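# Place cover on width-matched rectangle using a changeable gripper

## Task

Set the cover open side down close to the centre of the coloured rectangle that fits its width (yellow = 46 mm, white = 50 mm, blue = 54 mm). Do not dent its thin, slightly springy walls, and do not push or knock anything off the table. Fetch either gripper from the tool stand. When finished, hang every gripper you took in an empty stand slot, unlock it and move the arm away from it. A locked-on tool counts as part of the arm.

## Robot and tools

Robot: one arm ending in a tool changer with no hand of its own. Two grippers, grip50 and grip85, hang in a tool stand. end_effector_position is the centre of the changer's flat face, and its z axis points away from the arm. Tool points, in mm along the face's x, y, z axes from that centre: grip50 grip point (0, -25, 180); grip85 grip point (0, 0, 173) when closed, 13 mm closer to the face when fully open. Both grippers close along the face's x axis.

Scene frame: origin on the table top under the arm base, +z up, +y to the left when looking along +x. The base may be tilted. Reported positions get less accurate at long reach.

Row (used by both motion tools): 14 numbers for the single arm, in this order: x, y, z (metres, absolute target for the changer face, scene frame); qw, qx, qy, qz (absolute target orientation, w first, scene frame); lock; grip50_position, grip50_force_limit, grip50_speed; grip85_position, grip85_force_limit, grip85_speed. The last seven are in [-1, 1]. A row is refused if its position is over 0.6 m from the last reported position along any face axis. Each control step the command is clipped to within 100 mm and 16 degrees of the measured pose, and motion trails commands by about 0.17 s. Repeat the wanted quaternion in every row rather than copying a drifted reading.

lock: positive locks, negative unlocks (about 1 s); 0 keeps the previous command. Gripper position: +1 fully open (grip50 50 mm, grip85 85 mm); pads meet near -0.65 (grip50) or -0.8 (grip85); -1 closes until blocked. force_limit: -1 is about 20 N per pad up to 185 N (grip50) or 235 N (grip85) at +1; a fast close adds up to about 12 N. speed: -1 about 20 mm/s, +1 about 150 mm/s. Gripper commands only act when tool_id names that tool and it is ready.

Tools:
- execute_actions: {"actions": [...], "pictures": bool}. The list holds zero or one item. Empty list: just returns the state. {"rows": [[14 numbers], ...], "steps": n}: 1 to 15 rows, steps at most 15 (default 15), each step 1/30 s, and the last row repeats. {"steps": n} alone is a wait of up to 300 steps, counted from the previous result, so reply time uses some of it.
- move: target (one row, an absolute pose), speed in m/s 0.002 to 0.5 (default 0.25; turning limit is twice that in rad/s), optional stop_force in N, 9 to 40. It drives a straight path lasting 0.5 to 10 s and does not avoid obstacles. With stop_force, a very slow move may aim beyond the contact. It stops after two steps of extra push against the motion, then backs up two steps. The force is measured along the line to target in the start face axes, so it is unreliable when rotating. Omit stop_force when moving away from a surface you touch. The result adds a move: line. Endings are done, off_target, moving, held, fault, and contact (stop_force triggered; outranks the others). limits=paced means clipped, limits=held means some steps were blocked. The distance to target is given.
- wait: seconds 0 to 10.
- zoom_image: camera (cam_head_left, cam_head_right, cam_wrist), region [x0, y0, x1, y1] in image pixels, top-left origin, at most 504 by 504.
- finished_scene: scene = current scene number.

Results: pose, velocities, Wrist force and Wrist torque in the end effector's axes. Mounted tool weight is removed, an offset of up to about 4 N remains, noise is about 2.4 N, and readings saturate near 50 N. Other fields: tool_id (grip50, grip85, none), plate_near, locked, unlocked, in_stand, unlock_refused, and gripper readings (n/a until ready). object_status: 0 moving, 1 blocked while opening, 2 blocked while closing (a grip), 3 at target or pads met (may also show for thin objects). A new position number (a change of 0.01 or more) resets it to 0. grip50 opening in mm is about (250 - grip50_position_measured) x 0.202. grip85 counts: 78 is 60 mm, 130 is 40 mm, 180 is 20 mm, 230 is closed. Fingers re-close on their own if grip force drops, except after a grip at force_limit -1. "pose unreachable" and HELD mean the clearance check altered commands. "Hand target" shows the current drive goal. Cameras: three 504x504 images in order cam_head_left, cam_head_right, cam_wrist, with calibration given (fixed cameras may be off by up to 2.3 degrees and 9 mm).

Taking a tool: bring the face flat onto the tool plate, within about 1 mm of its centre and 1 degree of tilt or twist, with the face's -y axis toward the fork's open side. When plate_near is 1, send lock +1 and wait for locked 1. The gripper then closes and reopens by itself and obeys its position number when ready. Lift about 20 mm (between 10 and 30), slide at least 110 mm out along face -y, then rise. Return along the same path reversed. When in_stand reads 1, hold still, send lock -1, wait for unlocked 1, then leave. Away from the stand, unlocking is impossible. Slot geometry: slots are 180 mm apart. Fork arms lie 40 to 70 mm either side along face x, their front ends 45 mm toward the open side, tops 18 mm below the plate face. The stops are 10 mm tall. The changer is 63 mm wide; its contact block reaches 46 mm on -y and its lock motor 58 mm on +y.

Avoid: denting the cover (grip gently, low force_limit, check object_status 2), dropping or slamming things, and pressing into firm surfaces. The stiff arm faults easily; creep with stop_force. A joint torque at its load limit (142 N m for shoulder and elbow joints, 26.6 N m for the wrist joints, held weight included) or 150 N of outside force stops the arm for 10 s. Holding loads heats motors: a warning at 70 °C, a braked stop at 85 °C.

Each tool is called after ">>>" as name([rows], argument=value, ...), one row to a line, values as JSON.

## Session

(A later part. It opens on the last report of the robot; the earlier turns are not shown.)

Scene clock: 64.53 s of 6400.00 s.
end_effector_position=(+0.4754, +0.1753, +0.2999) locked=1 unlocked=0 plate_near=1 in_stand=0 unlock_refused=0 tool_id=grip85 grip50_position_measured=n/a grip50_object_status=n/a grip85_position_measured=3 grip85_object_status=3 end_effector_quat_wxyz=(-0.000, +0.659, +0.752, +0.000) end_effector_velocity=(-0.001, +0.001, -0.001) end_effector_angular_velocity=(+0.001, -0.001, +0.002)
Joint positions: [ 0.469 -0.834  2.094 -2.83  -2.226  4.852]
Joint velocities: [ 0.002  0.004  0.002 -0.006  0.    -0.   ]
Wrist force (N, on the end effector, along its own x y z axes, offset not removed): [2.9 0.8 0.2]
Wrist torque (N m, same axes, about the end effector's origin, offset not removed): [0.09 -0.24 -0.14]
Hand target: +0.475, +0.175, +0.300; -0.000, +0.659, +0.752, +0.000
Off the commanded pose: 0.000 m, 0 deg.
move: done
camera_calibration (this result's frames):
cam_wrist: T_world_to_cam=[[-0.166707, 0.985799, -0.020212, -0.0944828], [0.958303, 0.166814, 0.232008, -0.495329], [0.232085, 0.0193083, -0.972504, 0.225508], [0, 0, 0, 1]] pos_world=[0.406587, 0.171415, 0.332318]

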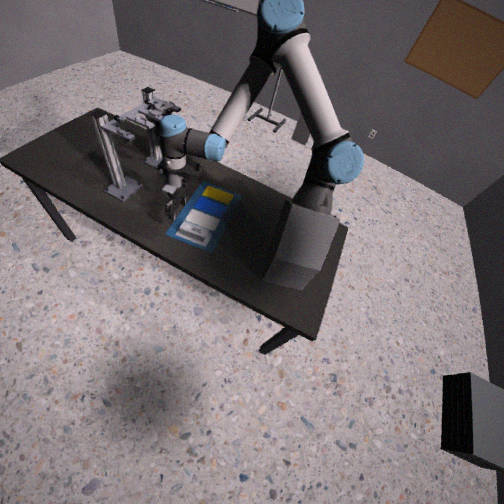

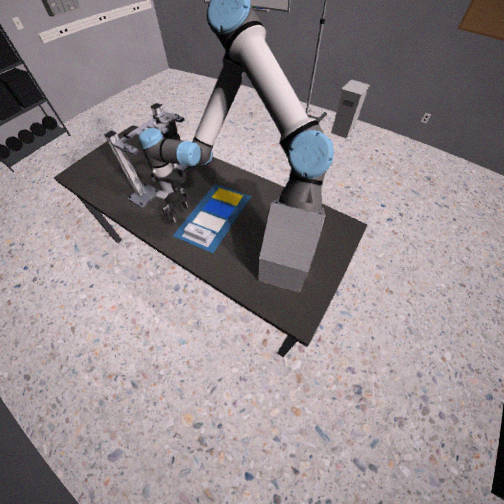

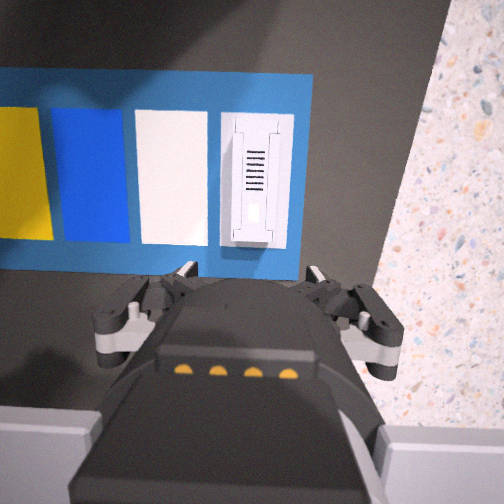

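>>> move(target=[0.403,0.1653,0.245,0,0.6593,0.7518,0,0,1,-1,0,1,-1,-1], speed=0.15)

>>> move(target=[0.403,0.1653,0.201,0,0.6593,0.7518,0,0,1,-1,0,1,-1,-1], speed=0.04, stop_force=10)

>>> move(target=[0.403,0.1653,0.201,0,0.6593,0.7518,0,0,1,-1,0,-1,-1,-1], speed=0.02)

Scene clock: 74.00 s of 6400.00 s.
end_effector_position=(+0.4032, +0.1654, +0.2450) locked=1 unlocked=0 plate_near=1 in_stand=0 unlock_refused=0 tool_id=grip85 grip50_position_measured=n/a grip50_object_status=n/a grip85_position_measured=3 grip85_object_status=3 end_effector_quat_wxyz=(-0.000, +0.659, +0.752, -0.000) end_effector_velocity=(-0.002, -0.001, -0.001) end_effector_angular_velocity=(+0.002, -0.003, -0.001)
Joint positions: [ 0.409 -0.717  2.273 -3.17  -2.225  4.776]
Joint velocities: [-0.002  0.003  0.006 -0.014  0.001 -0.004]
Wrist force (N, on the end effector, along its own x y z axes, offset not removed): [2.0 1.5 -1.3]
Wrist torque (N m, same axes, about the end effector's origin, offset not removed): [0.20 -0.27 -0.19]
Hand target: +0.403, +0.165, +0.245; +0.000, +0.659, +0.752, -0.000
Off the commanded pose: 0.000 m, 0 deg.
After step 90, 5.30 s passed at rest.
move: done
camera_calibration (this result's frames):
cam_wrist: T_world_to_cam=[[-0.166899, 0.985756, -0.0207176, -0.0977362], [0.958317, 0.167124, 0.231727, -0.411733], [0.231889, 0.0188212, -0.97256, 0.189221], [0, 0, 0, 1]] pos_world=[0.334381, 0.161593, 0.277414]

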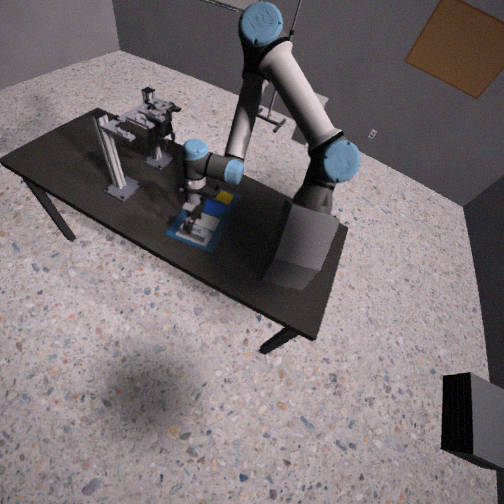

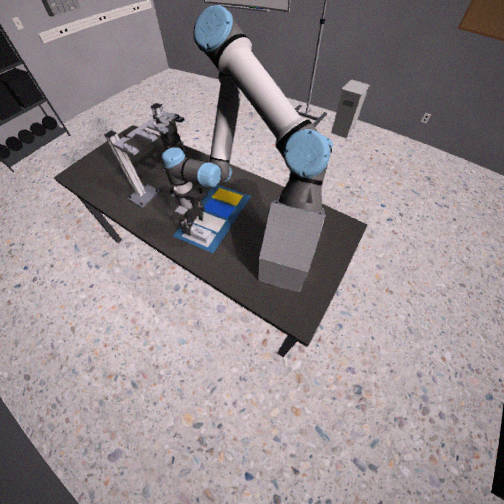

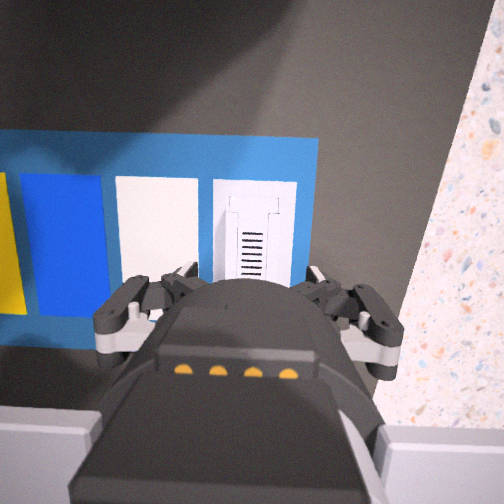

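Scene clock: 75.47 s of 6400.00 s.
end_effector_position=(+0.4030, +0.1653, +0.2012) locked=1 unlocked=0 plate_near=1 in_stand=0 unlock_refused=0 tool_id=grip85 grip50_position_measured=n/a grip50_object_status=n/a grip85_position_measured=3 grip85_object_status=3 end_effector_quat_wxyz=(+0.000, +0.659, +0.752, -0.000) end_effector_velocity=(-0.000, +0.000, -0.003) end_effector_angular_velocity=(-0.000, +0.000, +0.001)
Joint positions: [ 0.346 -0.596  2.248 -3.314 -2.221  4.697]
Joint velocities: [-0.003  0.008 -0.002 -0.009 -0.    -0.005]
Wrist force (N, on the end effector, along its own x y z axes, offset not removed): [4.1 0.8 0.0]
Wrist torque (N m, same axes, about the end effector's origin, offset not removed): [0.17 -0.45 -0.11]
Hand target: +0.403, +0.165, +0.201; +0.000, +0.659, +0.752, -0.000
Off the commanded pose: 0.000 m, 0 deg.
move: done
camera_calibration (this result's frames):
cam_wrist: T_world_to_cam=[[-0.166912, 0.985755, -0.0206807, -0.09851], [0.95827, 0.167123, 0.231925, -0.401397], [0.232077, 0.0188933, -0.972514, 0.146548], [0, 0, 0, 1]] pos_world=[0.334193, 0.161421, 0.233577]

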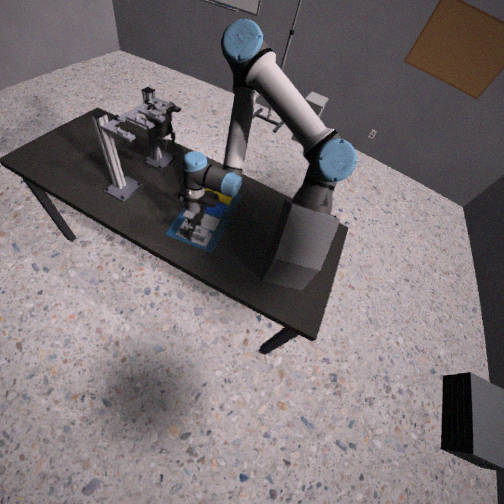

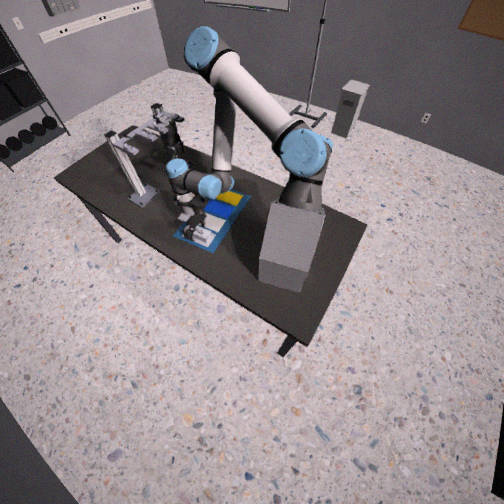

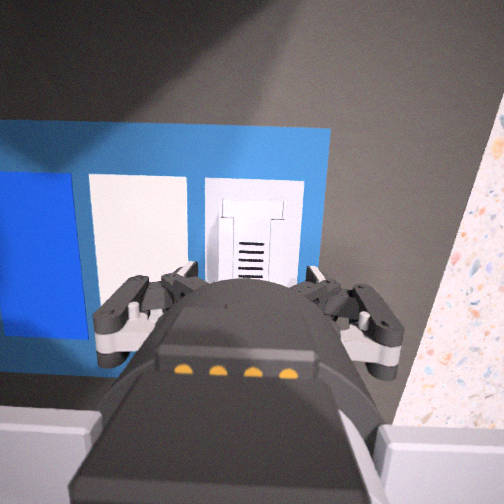

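Scene clock: 77.93 s of 6400.00 s.
end_effector_position=(+0.4030, +0.1653, +0.2010) locked=1 unlocked=0 plate_near=1 in_stand=0 unlock_refused=0 tool_id=grip85 grip50_position_measured=n/a grip50_object_status=n/a grip85_position_measured=119 grip85_object_status=2 end_effector_quat_wxyz=(+0.000, +0.659, +0.752, +0.000) end_effector_velocity=(-0.000, +0.001, -0.000) end_effector_angular_velocity=(+0.001, +0.000, +0.000)
Joint positions: [ 0.346 -0.596  2.248 -3.315 -2.22   4.696]
Joint velocities: [ 0.001  0.001 -0.     0.     0.001  0.001]
Wrist force (N, on the end effector, along its own x y z axes, offset not removed): [0.0 1.5 -10.4]
Wrist torque (N m, same axes, about the end effector's origin, offset not removed): [0.57 -0.33 -0.20]
Hand target: +0.403, +0.165, +0.201; +0.000, +0.659, +0.752, -0.000
Off the commanded pose: 0.000 m, 0 deg.
move: done
camera_calibration (this result's frames):
cam_wrist: T_world_to_cam=[[-0.166886, 0.985763, -0.0204906, -0.0985877], [0.958243, 0.167051, 0.232086, -0.401399], [0.232205, 0.019097, -0.972479, 0.146264], [0, 0, 0, 1]] pos_world=[0.334221, 0.161445, 0.233378]

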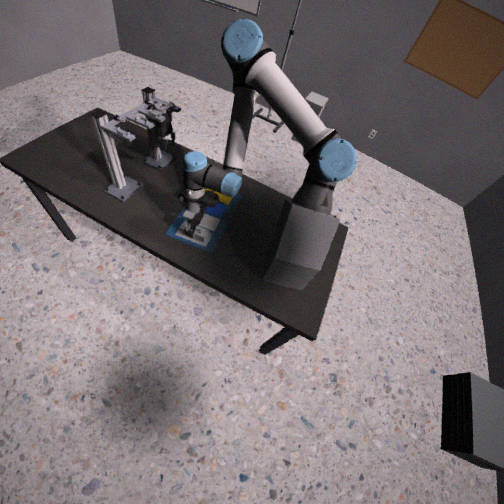

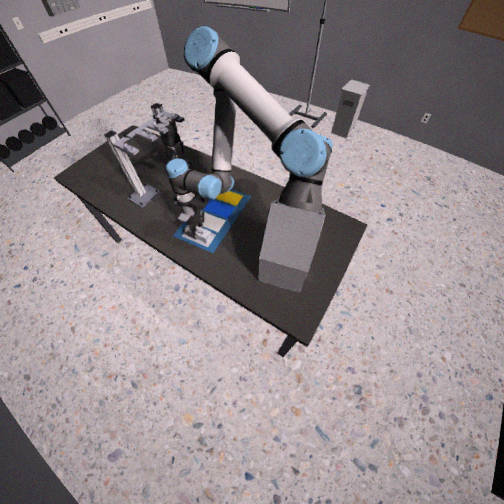

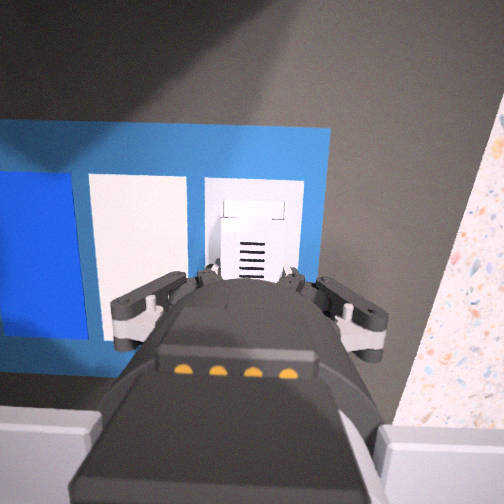

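>>> move(target=[0.403,0.1653,0.22,0,0.6593,0.7518,0,0,1,-1,0,-1,-1,-1], speed=0.04)

>>> move(target=[0.4403,-0.1183,0.208,0,0.6593,0.7518,0,0,1,-1,0,-1,-1,-1], speed=0.12)

>>> move(target=[0.4403,-0.1183,0.192,0,0.6593,0.7518,0,0,1,-1,0,-1,-1,-1], speed=0.003, stop_force=9)

Scene clock: 88.57 s of 6400.00 s.
end_effector_position=(+0.4030, +0.1653, +0.2198) locked=1 unlocked=0 plate_near=1 in_stand=0 unlock_refused=0 tool_id=grip85 grip50_position_measured=n/a grip50_object_status=n/a grip85_position_measured=120 grip85_object_status=2 end_effector_quat_wxyz=(-0.000, +0.659, +0.752, +0.000) end_effector_velocity=(-0.000, -0.000, +0.003) end_effector_angular_velocity=(-0.000, +0.001, +0.001)
Joint positions: [ 0.373 -0.647  2.261 -3.256 -2.222  4.73 ]
Joint velocities: [ 0.003 -0.008  0.003  0.009 -0.     0.004]
Wrist force (N, on the end effector, along its own x y z axes, offset not removed): [2.1 0.8 2.5]
Wrist torque (N m, same axes, about the end effector's origin, offset not removed): [0.04 -0.08 -0.17]
Hand target: +0.403, +0.165, +0.220; -0.000, +0.659, +0.752, +0.000
Off the commanded pose: 0.000 m, 0 deg.
After step 90, 6.80 s passed at rest.
move: done
camera_calibration (this result's frames):
cam_wrist: T_world_to_cam=[[-0.166933, 0.985757, -0.020407, -0.0982183], [0.958229, 0.167076, 0.232128, -0.405756], [0.232231, 0.0191952, -0.972471, 0.164484], [0, 0, 0, 1]] pos_world=[0.334213, 0.161454, 0.252139]

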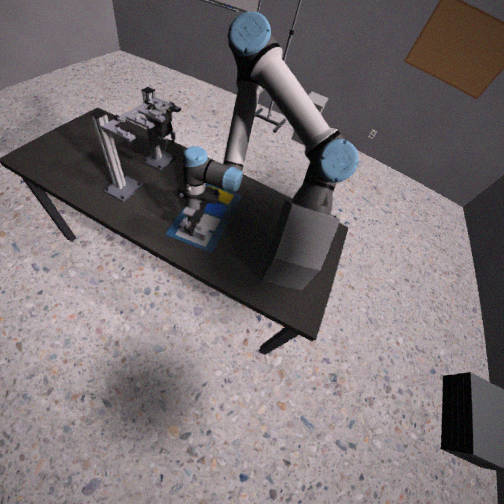

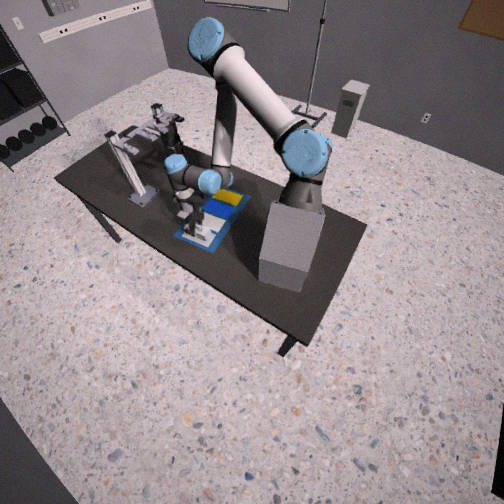

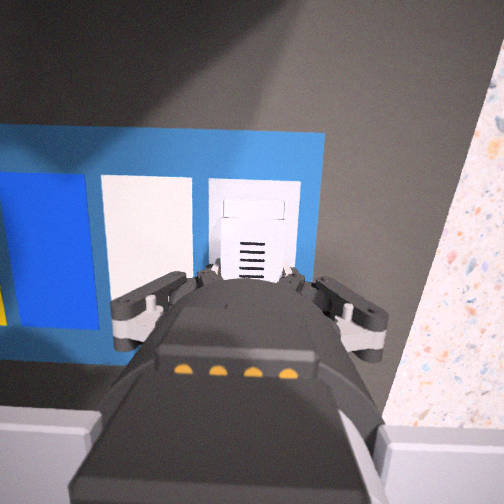

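Scene clock: 91.47 s of 6400.00 s.
end_effector_position=(+0.4398, -0.1186, +0.2080) locked=1 unlocked=0 plate_near=1 in_stand=0 unlock_refused=0 tool_id=grip85 grip50_position_measured=n/a grip50_object_status=n/a grip85_position_measured=120 grip85_object_status=2 end_effector_quat_wxyz=(+0.000, +0.659, +0.752, -0.001) end_effector_velocity=(-0.001, -0.001, -0.001) end_effector_angular_velocity=(+0.003, +0.003, +0.003)
Joint positions: [-0.198 -1.065  2.381 -3.33  -2.073  4.069]
Joint velocities: [-0.005 -0.    -0.     0.003  0.003 -0.006]
Wrist force (N, on the end effector, along its own x y z axes, offset not removed): [2.0 2.7 0.4]
Wrist torque (N m, same axes, about the end effector's origin, offset not removed): [0.23 -0.30 -0.16]
Hand target: +0.440, -0.119, +0.208; +0.000, +0.659, +0.752, -0.001
Off the commanded pose: 0.001 m, 0 deg.
move: done
camera_calibration (this result's frames):
cam_wrist: T_world_to_cam=[[-0.167264, 0.985668, -0.0219453, 0.188005], [0.9583, 0.16777, 0.231333, -0.390625], [0.2317, 0.0176635, -0.972627, 0.150042], [0, 0, 0, 1]] pos_world=[0.371018, -0.122426, 0.240425]

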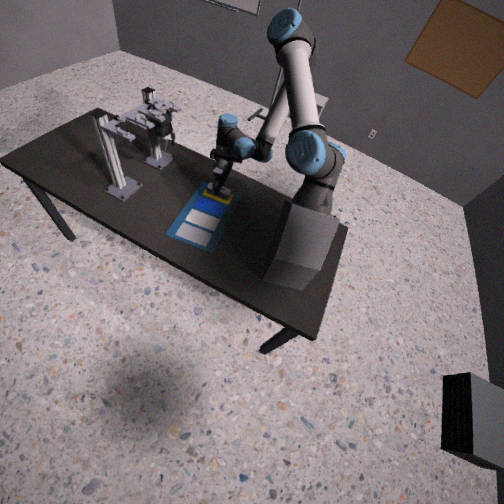

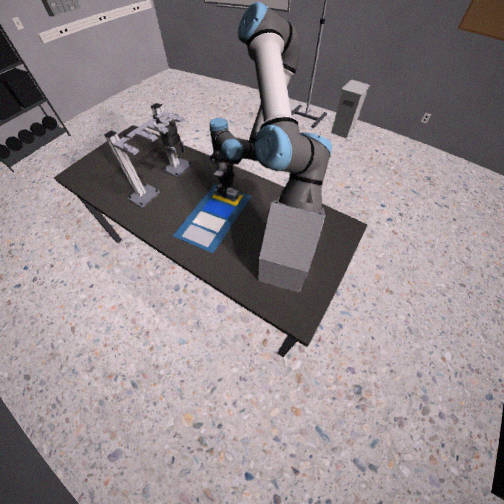

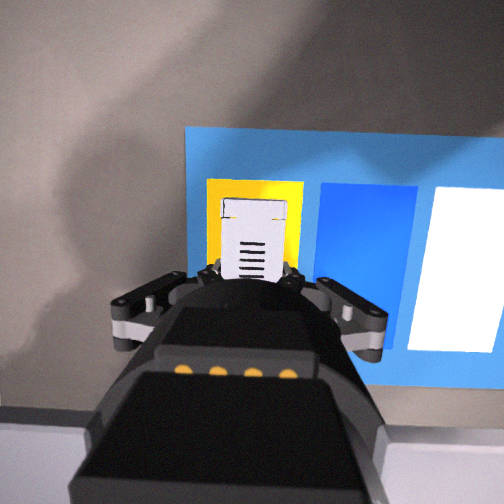

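Scene clock: 94.20 s of 6400.00 s.
end_effector_position=(+0.4400, -0.1185, +0.2009) locked=1 unlocked=0 plate_near=1 in_stand=0 unlock_refused=0 tool_id=grip85 grip50_position_measured=n/a grip50_object_status=n/a grip85_position_measured=120 grip85_object_status=2 end_effector_quat_wxyz=(+0.000, +0.659, +0.752, -0.000) end_effector_velocity=(-0.000, +0.000, +0.001) end_effector_angular_velocity=(+0.001, +0.001, +0.000)
Joint positions: [-0.207 -1.043  2.375 -3.35  -2.068  4.06 ]
Joint velocities: [ 0.    -0.003  0.     0.005  0.     0.001]
Wrist force (N, on the end effector, along its own x y z axes, offset not removed): [3.3 -3.2 -14.2]
Wrist torque (N m, same axes, about the end effector's origin, offset not removed): [0.28 0.12 -0.07]
Hand target: +0.440, -0.118, +0.201; +0.000, +0.659, +0.752, -0.000
Off the commanded pose: 0.009 m, 0 deg.
move: contact
camera_calibration (this result's frames):
cam_wrist: T_world_to_cam=[[-0.167124, 0.985705, -0.0213512, 0.187641], [0.958256, 0.16749, 0.231718, -0.389325], [0.231982, 0.0182658, -0.972549, 0.142983], [0, 0, 0, 1]] pos_world=[0.371263, -0.122362, 0.233278]

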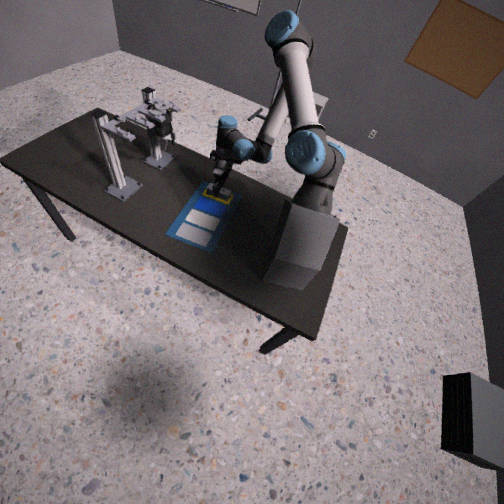

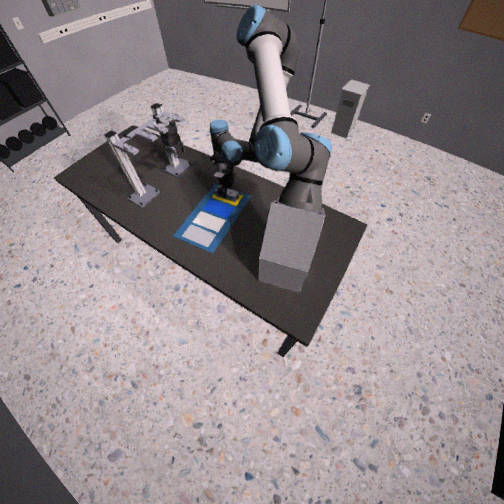

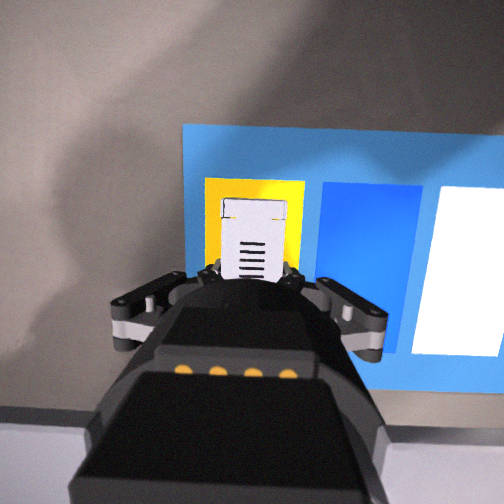

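>>> move(target=[0.44,-0.1185,0.2013,0,0.6593,0.7518,0,0,1,-1,0,1,-1,-0.3], speed=0.01)

>>> move(target=[0.44,-0.1185,0.26,0,0.6593,0.7518,0,0,1,-1,0,1,-1,-0.3], speed=0.1)

>>> move(target=[0.626,0.0713,0.3817,0,0.7025,0.7117,0,0,1,-1,0,1,-1,-0.3], speed=0.25)

>>> move(target=[0.7505,0.0729,0.3817,0,0.7025,0.7117,0,0,1,-1,0,1,-1,-0.3], speed=0.07)

>>> move(target=[0.7505,0.0729,0.3619,0,0.7025,0.7117,0,0,1,-1,0,1,-1,-0.3], speed=0.008, stop_force=20)

Scene clock: 104.57 s of 6400.00 s.
end_effector_position=(+0.4400, -0.1185, +0.2013) locked=1 unlocked=0 plate_near=1 in_stand=0 unlock_refused=0 tool_id=grip85 grip50_position_measured=n/a grip50_object_status=n/a grip85_position_measured=3 grip85_object_status=0 end_effector_quat_wxyz=(+0.000, +0.659, +0.752, +0.000) end_effector_velocity=(-0.000, +0.000, +0.000) end_effector_angular_velocity=(+0.000, -0.000, +0.002)
Joint positions: [-0.206 -1.045  2.376 -3.348 -2.067  4.061]
Joint velocities: [ 0.    -0.     0.    -0.     0.    -0.002]
Wrist force (N, on the end effector, along its own x y z axes, offset not removed): [2.4 4.2 -0.1]
Wrist torque (N m, same axes, about the end effector's origin, offset not removed): [0.28 -0.26 -0.12]
Hand target: +0.440, -0.119, +0.201; +0.000, +0.659, +0.752, +0.000
Off the commanded pose: 0.000 m, 0 deg.
After step 90, 6.30 s passed at rest.
move: done
camera_calibration (this result's frames):
cam_wrist: T_world_to_cam=[[-0.167026, 0.98574, -0.0204806, 0.187361], [0.958211, 0.167184, 0.232123, -0.389518], [0.232237, 0.0191458, -0.972471, 0.143398], [0, 0, 0, 1]] pos_world=[0.371233, -0.122313, 0.233704]

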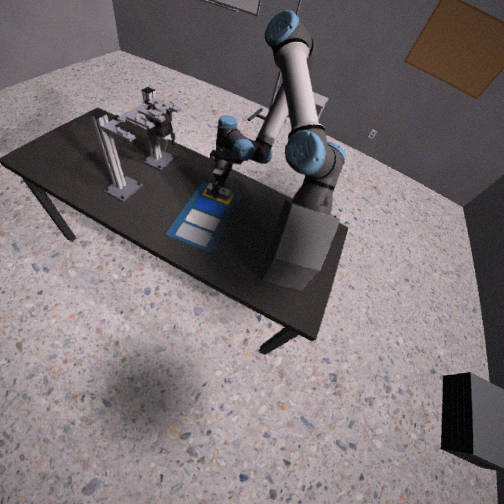

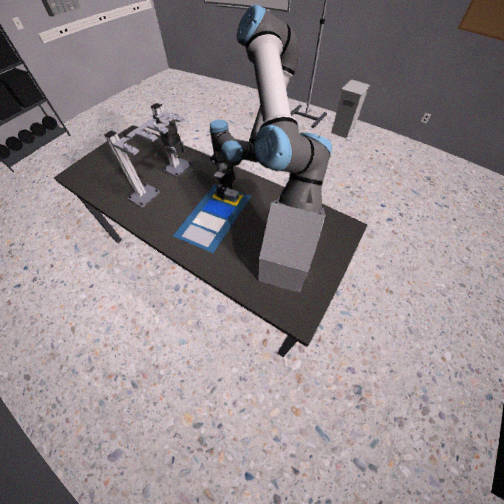

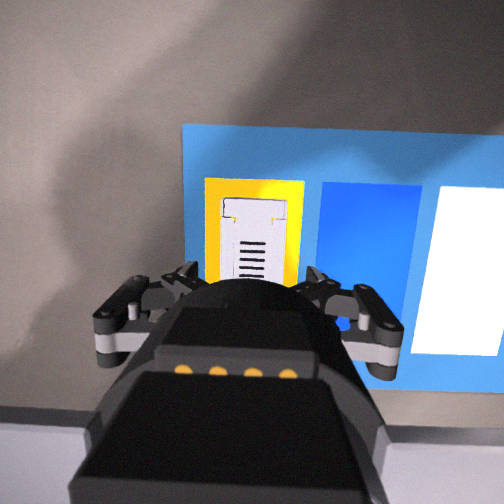

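Scene clock: 105.63 s of 6400.00 s.
end_effector_position=(+0.4400, -0.1185, +0.2598) locked=1 unlocked=0 plate_near=1 in_stand=0 unlock_refused=0 tool_id=grip85 grip50_position_measured=n/a grip50_object_status=n/a grip85_position_measured=3 grip85_object_status=3 end_effector_quat_wxyz=(+0.000, +0.659, +0.752, +0.000) end_effector_velocity=(+0.001, -0.001, +0.003) end_effector_angular_velocity=(-0.002, -0.001, +0.000)
Joint positions: [-0.133 -1.222  2.405 -3.163 -2.098  4.137]
Joint velocities: [ 0.004 -0.009 -0.002  0.011 -0.003  0.003]
Wrist force (N, on the end effector, along its own x y z axes, offset not removed): [2.3 3.6 -1.1]
Wrist torque (N m, same axes, about the end effector's origin, offset not removed): [0.46 -0.27 -0.07]
Hand target: +0.440, -0.118, +0.260; -0.000, +0.659, +0.752, +0.000
Off the commanded pose: 0.000 m, 0 deg.
move: done
camera_calibration (this result's frames):
cam_wrist: T_world_to_cam=[[-0.166881, 0.985766, -0.0204189, 0.188492], [0.958201, 0.167026, 0.23228, -0.403138], [0.232384, 0.0191978, -0.972435, 0.200223], [0, 0, 0, 1]] pos_world=[0.371214, -0.122318, 0.292193]

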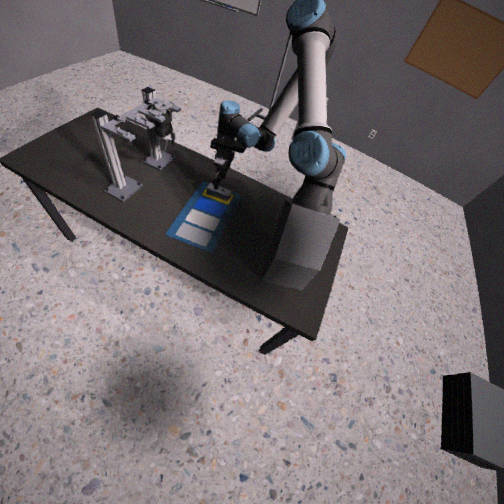

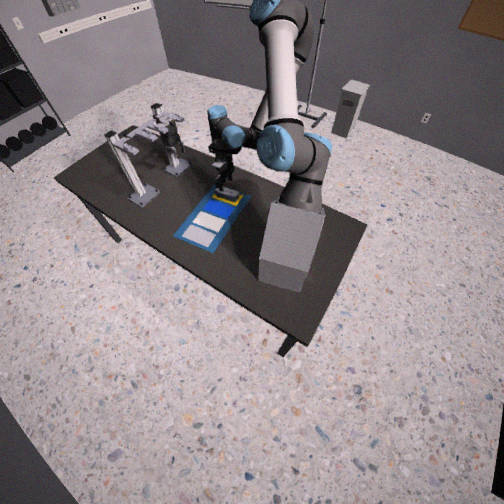

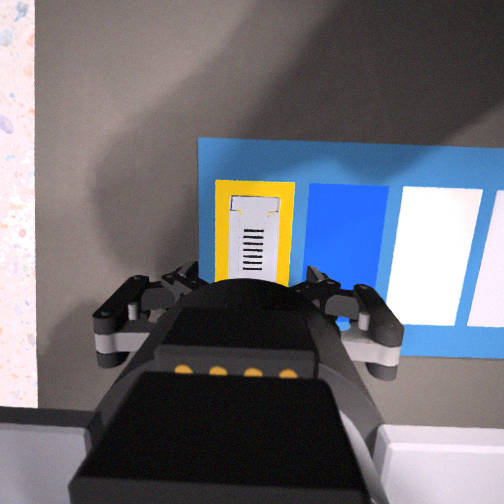

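Scene clock: 107.47 s of 6400.00 s.
end_effector_position=(+0.6261, +0.0712, +0.3819) locked=1 unlocked=0 plate_near=1 in_stand=0 unlock_refused=0 tool_id=grip85 grip50_position_measured=n/a grip50_object_status=n/a grip85_position_measured=3 grip85_object_status=3 end_effector_quat_wxyz=(-0.000, +0.703, +0.712, +0.001) end_effector_velocity=(+0.001, +0.002, +0.001) end_effector_angular_velocity=(-0.000, +0.003, +0.000)
Joint positions: [ 0.369 -0.996  1.765 -2.415 -2.221  4.844]
Joint velocities: [ 0.003  0.003 -0.006  0.009  0.     0.005]
Wrist force (N, on the end effector, along its own x y z axes, offset not removed): [0.5 2.7 0.3]
Wrist torque (N m, same axes, about the end effector's origin, offset not removed): [0.16 -0.28 -0.07]
Hand target: +0.626, +0.071, +0.382; -0.000, +0.703, +0.712, +0.001
Off the commanded pose: 0.000 m, 0 deg.
move: done
camera_calibration (this result's frames):
cam_wrist: T_world_to_cam=[[-0.0496291, 0.998584, -0.0191491, -0.0397385], [0.971105, 0.0527268, 0.232755, -0.641574], [0.233435, -0.00704436, -0.972347, 0.273266], [0, 0, 0, 1]] pos_world=[0.557273, 0.0754353, 0.414278]

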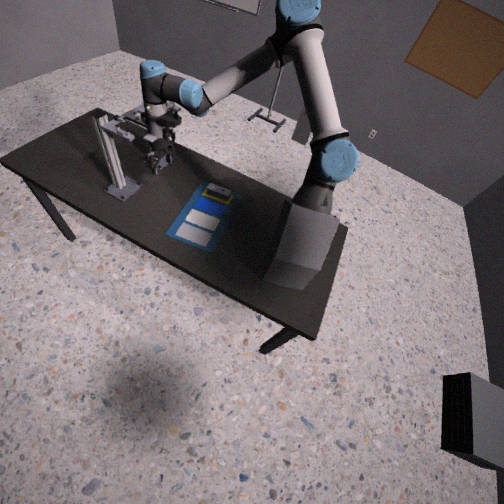

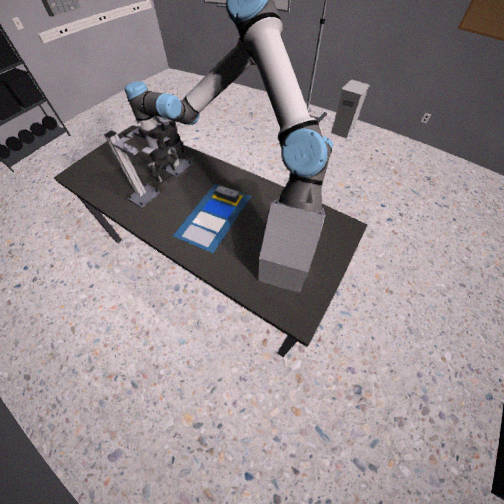

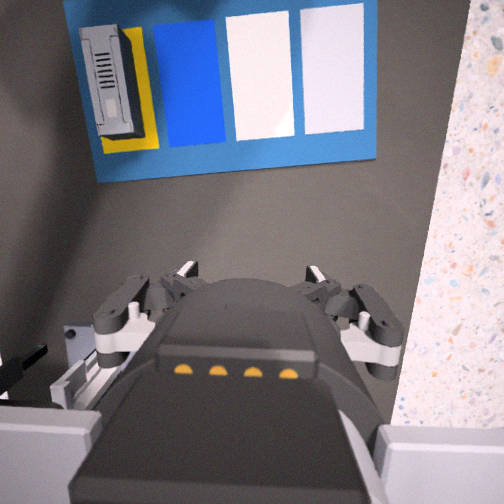

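Scene clock: 109.70 s of 6400.00 s.
end_effector_position=(+0.7501, +0.0727, +0.3818) locked=1 unlocked=0 plate_near=1 in_stand=0 unlock_refused=0 tool_id=grip85 grip50_position_measured=n/a grip50_object_status=n/a grip85_position_measured=3 grip85_object_status=3 end_effector_quat_wxyz=(+0.000, +0.702, +0.712, +0.000) end_effector_velocity=(+0.003, -0.001, -0.001) end_effector_angular_velocity=(+0.000, +0.001, -0.002)
Joint positions: [ 0.351 -0.797  1.339 -2.201 -2.221  4.822]
Joint velocities: [-0.002  0.005 -0.012  0.006  0.001  0.001]
Wrist force (N, on the end effector, along its own x y z axes, offset not removed): [2.0 3.6 0.5]
Wrist torque (N m, same axes, about the end effector's origin, offset not removed): [0.33 -0.31 -0.32]
Hand target: +0.750, +0.073, +0.382; +0.000, +0.702, +0.712, -0.000
Off the commanded pose: 0.000 m, 0 deg.
move: done
camera_calibration (this result's frames):
cam_wrist: T_world_to_cam=[[-0.0499694, 0.998542, -0.0204286, -0.0343314], [0.971225, 0.053351, 0.232111, -0.762005], [0.232862, -0.00824233, -0.972475, 0.244718], [0, 0, 0, 1]] pos_world=[0.681378, 0.0769521, 0.41415]

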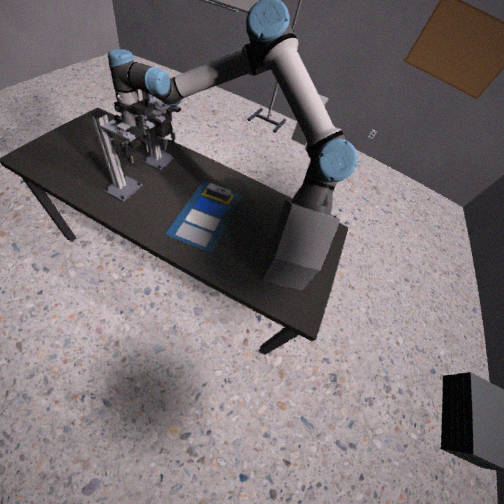

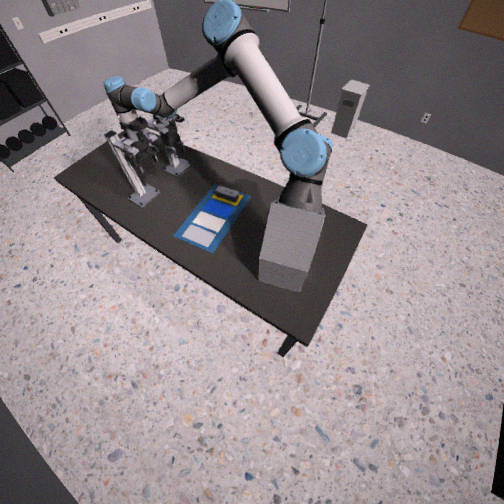

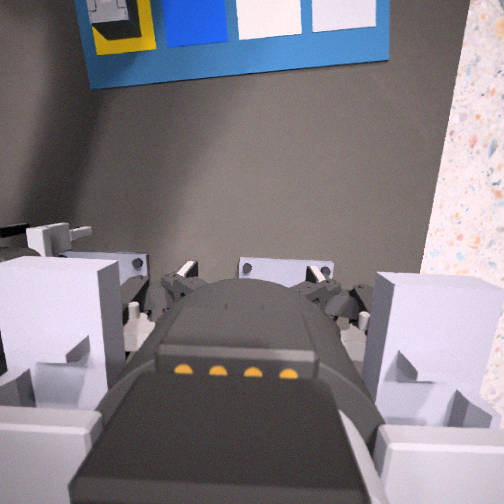

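Scene clock: 112.40 s of 6400.00 s.
end_effector_position=(+0.7505, +0.0729, +0.3621) locked=1 unlocked=0 plate_near=1 in_stand=1 unlock_refused=0 tool_id=grip85 grip50_position_measured=n/a grip50_object_status=n/a grip85_position_measured=3 grip85_object_status=3 end_effector_quat_wxyz=(+0.000, +0.702, +0.712, -0.000) end_effector_velocity=(-0.000, +0.000, -0.002) end_effector_angular_velocity=(-0.001, -0.001, +0.001)
Joint positions: [ 0.335 -0.776  1.349 -2.245 -2.219  4.802]
Joint velocities: [-0.001  0.002  0.001 -0.004 -0.001 -0.002]
Wrist force (N, on the end effector, along its own x y z axes, offset not removed): [0.4 1.8 0.3]
Wrist torque (N m, same axes, about the end effector's origin, offset not removed): [0.11 -0.32 -0.15]
Hand target: +0.751, +0.073, +0.362; +0.000, +0.702, +0.712, -0.000
Off the commanded pose: 0.000 m, 0 deg.
move: done
camera_calibration (this result's frames):
cam_wrist: T_world_to_cam=[[-0.0498085, 0.998548, -0.0205347, -0.0349911], [0.971253, 0.0532185, 0.232024, -0.757778], [0.23278, -0.00838768, -0.972493, 0.225552], [0, 0, 0, 1]] pos_world=[0.681747, 0.07716, 0.394452]

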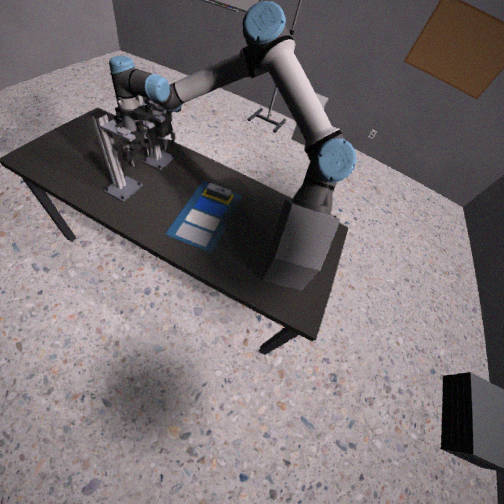

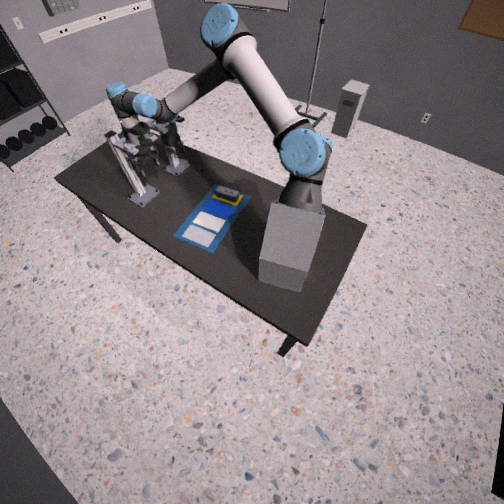

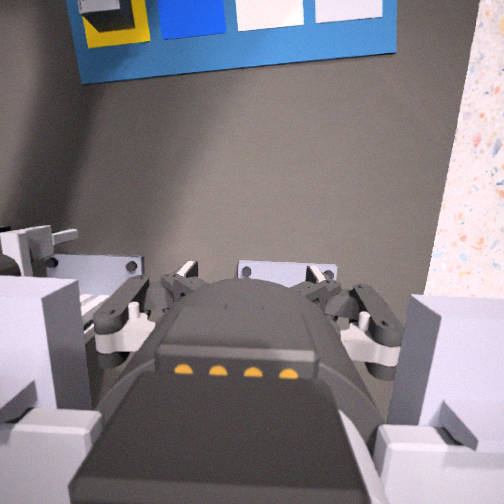

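>>> execute_actions([
  {"rows":[[0.7505,0.0729,0.3618,0,0.7025,0.7117,0,-1,1,-1,0,1,-1,-0.3]],"steps":15},
], pictures=false)

>>> execute_actions([
  {"steps":30},
], pictures=false)

>>> move(target=[0.7505,0.0729,0.45,0,0.7025,0.7117,0,0,1,-1,0,1,-1,-0.3], speed=0.05, stop_force=30)

Scene clock: 118.73 s of 6400.00 s.
end_effector_position=(+0.7505, +0.0729, +0.3618) locked=0 unlocked=0 plate_near=1 in_stand=1 unlock_refused=0 tool_id=none grip50_position_measured=n/a grip50_object_status=n/a grip85_position_measured=n/a grip85_object_status=n/a end_effector_quat_wxyz=(-0.000, +0.702, +0.712, -0.000) end_effector_velocity=(-0.000, +0.001, +0.000) end_effector_angular_velocity=(-0.000, -0.000, -0.000)
Joint positions: [ 0.335 -0.775  1.35  -2.245 -2.219  4.801]
Joint velocities: [ 0.001  0.     0.     0.    -0.     0.001]
Wrist force (N, on the end effector, along its own x y z axes, offset not removed): [1.4 -0.4 -3.5]
Wrist torque (N m, same axes, about the end effector's origin, offset not removed): [-0.02 -0.20 -0.08]
Hand target: +0.751, +0.073, +0.362; +0.000, +0.702, +0.712, -0.000
Off the commanded pose: 0.000 m, 0 deg.
Steps of this call (steps 1 to 90: nothing new was sent; then 2.83 s passed at rest; steps 91 to 105: all 15 steps of this action). Readings (end_effector_position | what the end effector reports):
91: (+0.7505, +0.0729, +0.3618) | locked=1 unlocked=0 plate_near=1 in_stand=1 unlock_refused=0 tool_id=grip85 grip50_position_measured=n/a grip50_object_status=n/a grip85_position_measured=3 grip85_object_status=3
92: (+0.7505, +0.0729, +0.3618) | locked=1 unlocked=0 plate_near=1 in_stand=1 unlock_refused=0 tool_id=grip85 grip50_position_measured=n/a grip50_object_status=n/a grip85_position_measured=3 grip85_object_status=3
94: (+0.7505, +0.0729, +0.3618) | locked=1 unlocked=0 plate_near=1 in_stand=1 unlock_refused=0 tool_id=grip85 grip50_position_measured=n/a grip50_object_status=n/a grip85_position_measured=3 grip85_object_status=3
98: (+0.7505, +0.0729, +0.3618) | locked=0 unlocked=0 plate_near=1 in_stand=1 unlock_refused=0 tool_id=none grip50_position_measured=n/a grip50_object_status=n/a grip85_position_measured=n/a grip85_object_status=n/a
105: the state above

Scene clock: 119.73 s of 6400.00 s.
end_effector_position=(+0.7505, +0.0729, +0.3618) locked=0 unlocked=1 plate_near=1 in_stand=1 unlock_refused=0 tool_id=none grip50_position_measured=n/a grip50_object_status=n/a grip85_position_measured=n/a grip85_object_status=n/a end_effector_quat_wxyz=(-0.000, +0.702, +0.712, -0.000) end_effector_velocity=(+0.001, -0.001, +0.000) end_effector_angular_velocity=(+0.001, -0.002, -0.004)
Joint positions: [ 0.335 -0.775  1.35  -2.245 -2.219  4.801]
Joint velocities: [-0.001 -0.    -0.002 -0.001  0.     0.002]
Wrist force (N, on the end effector, along its own x y z axes, offset not removed): [0.4 -1.4 -5.0]
Wrist torque (N m, same axes, about the end effector's origin, offset not removed): [0.03 -0.29 -0.27]
Hand target: +0.751, +0.073, +0.362; +0.000, +0.702, +0.712, -0.000
Off the commanded pose: 0.000 m, 0 deg.
Steps of this call (steps 1 to 30: nothing new was sent). Readings (end_effector_position | what the end effector reports):
1: (+0.7505, +0.0729, +0.3618) | locked=0 unlocked=0 plate_near=1 in_stand=1 unlock_refused=0 tool_id=none grip50_position_measured=n/a grip50_object_status=n/a grip85_position_measured=n/a grip85_object_status=n/a
2: (+0.7505, +0.0729, +0.3618) | locked=0 unlocked=0 plate_near=1 in_stand=1 unlock_refused=0 tool_id=none grip50_position_measured=n/a grip50_object_status=n/a grip85_position_measured=n/a grip85_object_status=n/a
4: (+0.7505, +0.0729, +0.3618) | locked=0 unlocked=0 plate_near=1 in_stand=1 unlock_refused=0 tool_id=none grip50_position_measured=n/a grip50_object_status=n/a grip85_position_measured=n/a grip85_object_status=n/a
8: (+0.7505, +0.0729, +0.3618) | locked=0 unlocked=0 plate_near=1 in_stand=1 unlock_refused=0 tool_id=none grip50_position_measured=n/a grip50_object_status=n/a grip85_position_measured=n/a grip85_object_status=n/a
30: the state above

Scene clock: 121.90 s of 6400.00 s.
end_effector_position=(+0.7504, +0.0729, +0.4498) locked=0 unlocked=1 plate_near=0 in_stand=0 unlock_refused=0 tool_id=none grip50_position_measured=n/a grip50_object_status=n/a grip85_position_measured=n/a grip85_object_status=n/a end_effector_quat_wxyz=(-0.000, +0.702, +0.712, +0.000) end_effector_velocity=(+0.001, -0.000, +0.002) end_effector_angular_velocity=(+0.000, -0.000, -0.001)
Joint positions: [ 0.408 -0.854  1.276 -2.038 -2.224  4.893]
Joint velocities: [ 0.002 -0.001 -0.004  0.006 -0.     0.002]
Wrist force (N, on the end effector, along its own x y z axes, offset not removed): [2.2 2.8 0.5]
Wrist torque (N m, same axes, about the end effector's origin, offset not removed): [0.30 -0.31 -0.09]
Hand target: +0.750, +0.073, +0.450; -0.000, +0.702, +0.712, +0.000
Off the commanded pose: 0.000 m, 0 deg.
move: done
camera_calibration (this result's frames):
cam_wrist: T_world_to_cam=[[-0.0498101, 0.998553, -0.0202715, -0.0333232], [0.971236, 0.0531595, 0.232108, -0.778089], [0.23285, -0.0081271, -0.972479, 0.310823], [0, 0, 0, 1]] pos_world=[0.681673, 0.0771639, 0.482194]

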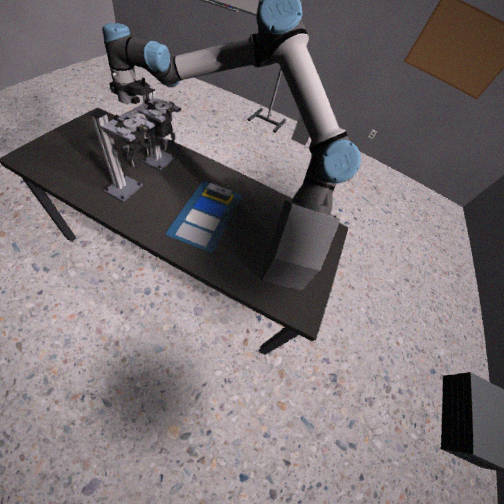

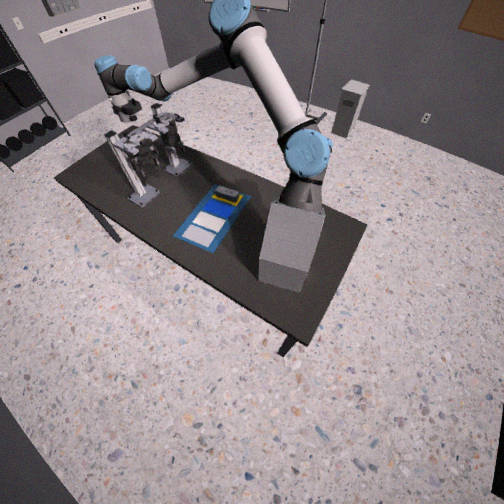

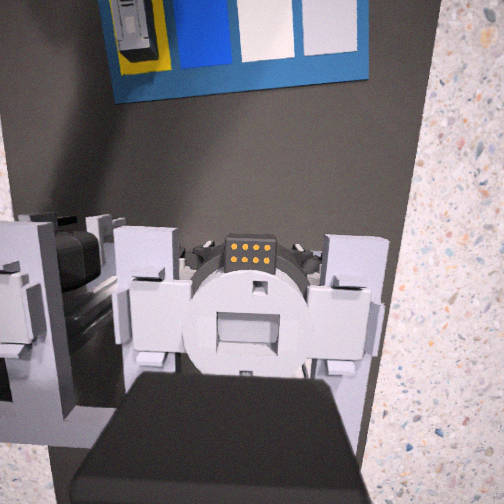

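>>> finished_scene(scene=2)

The scene is finished: the task was done.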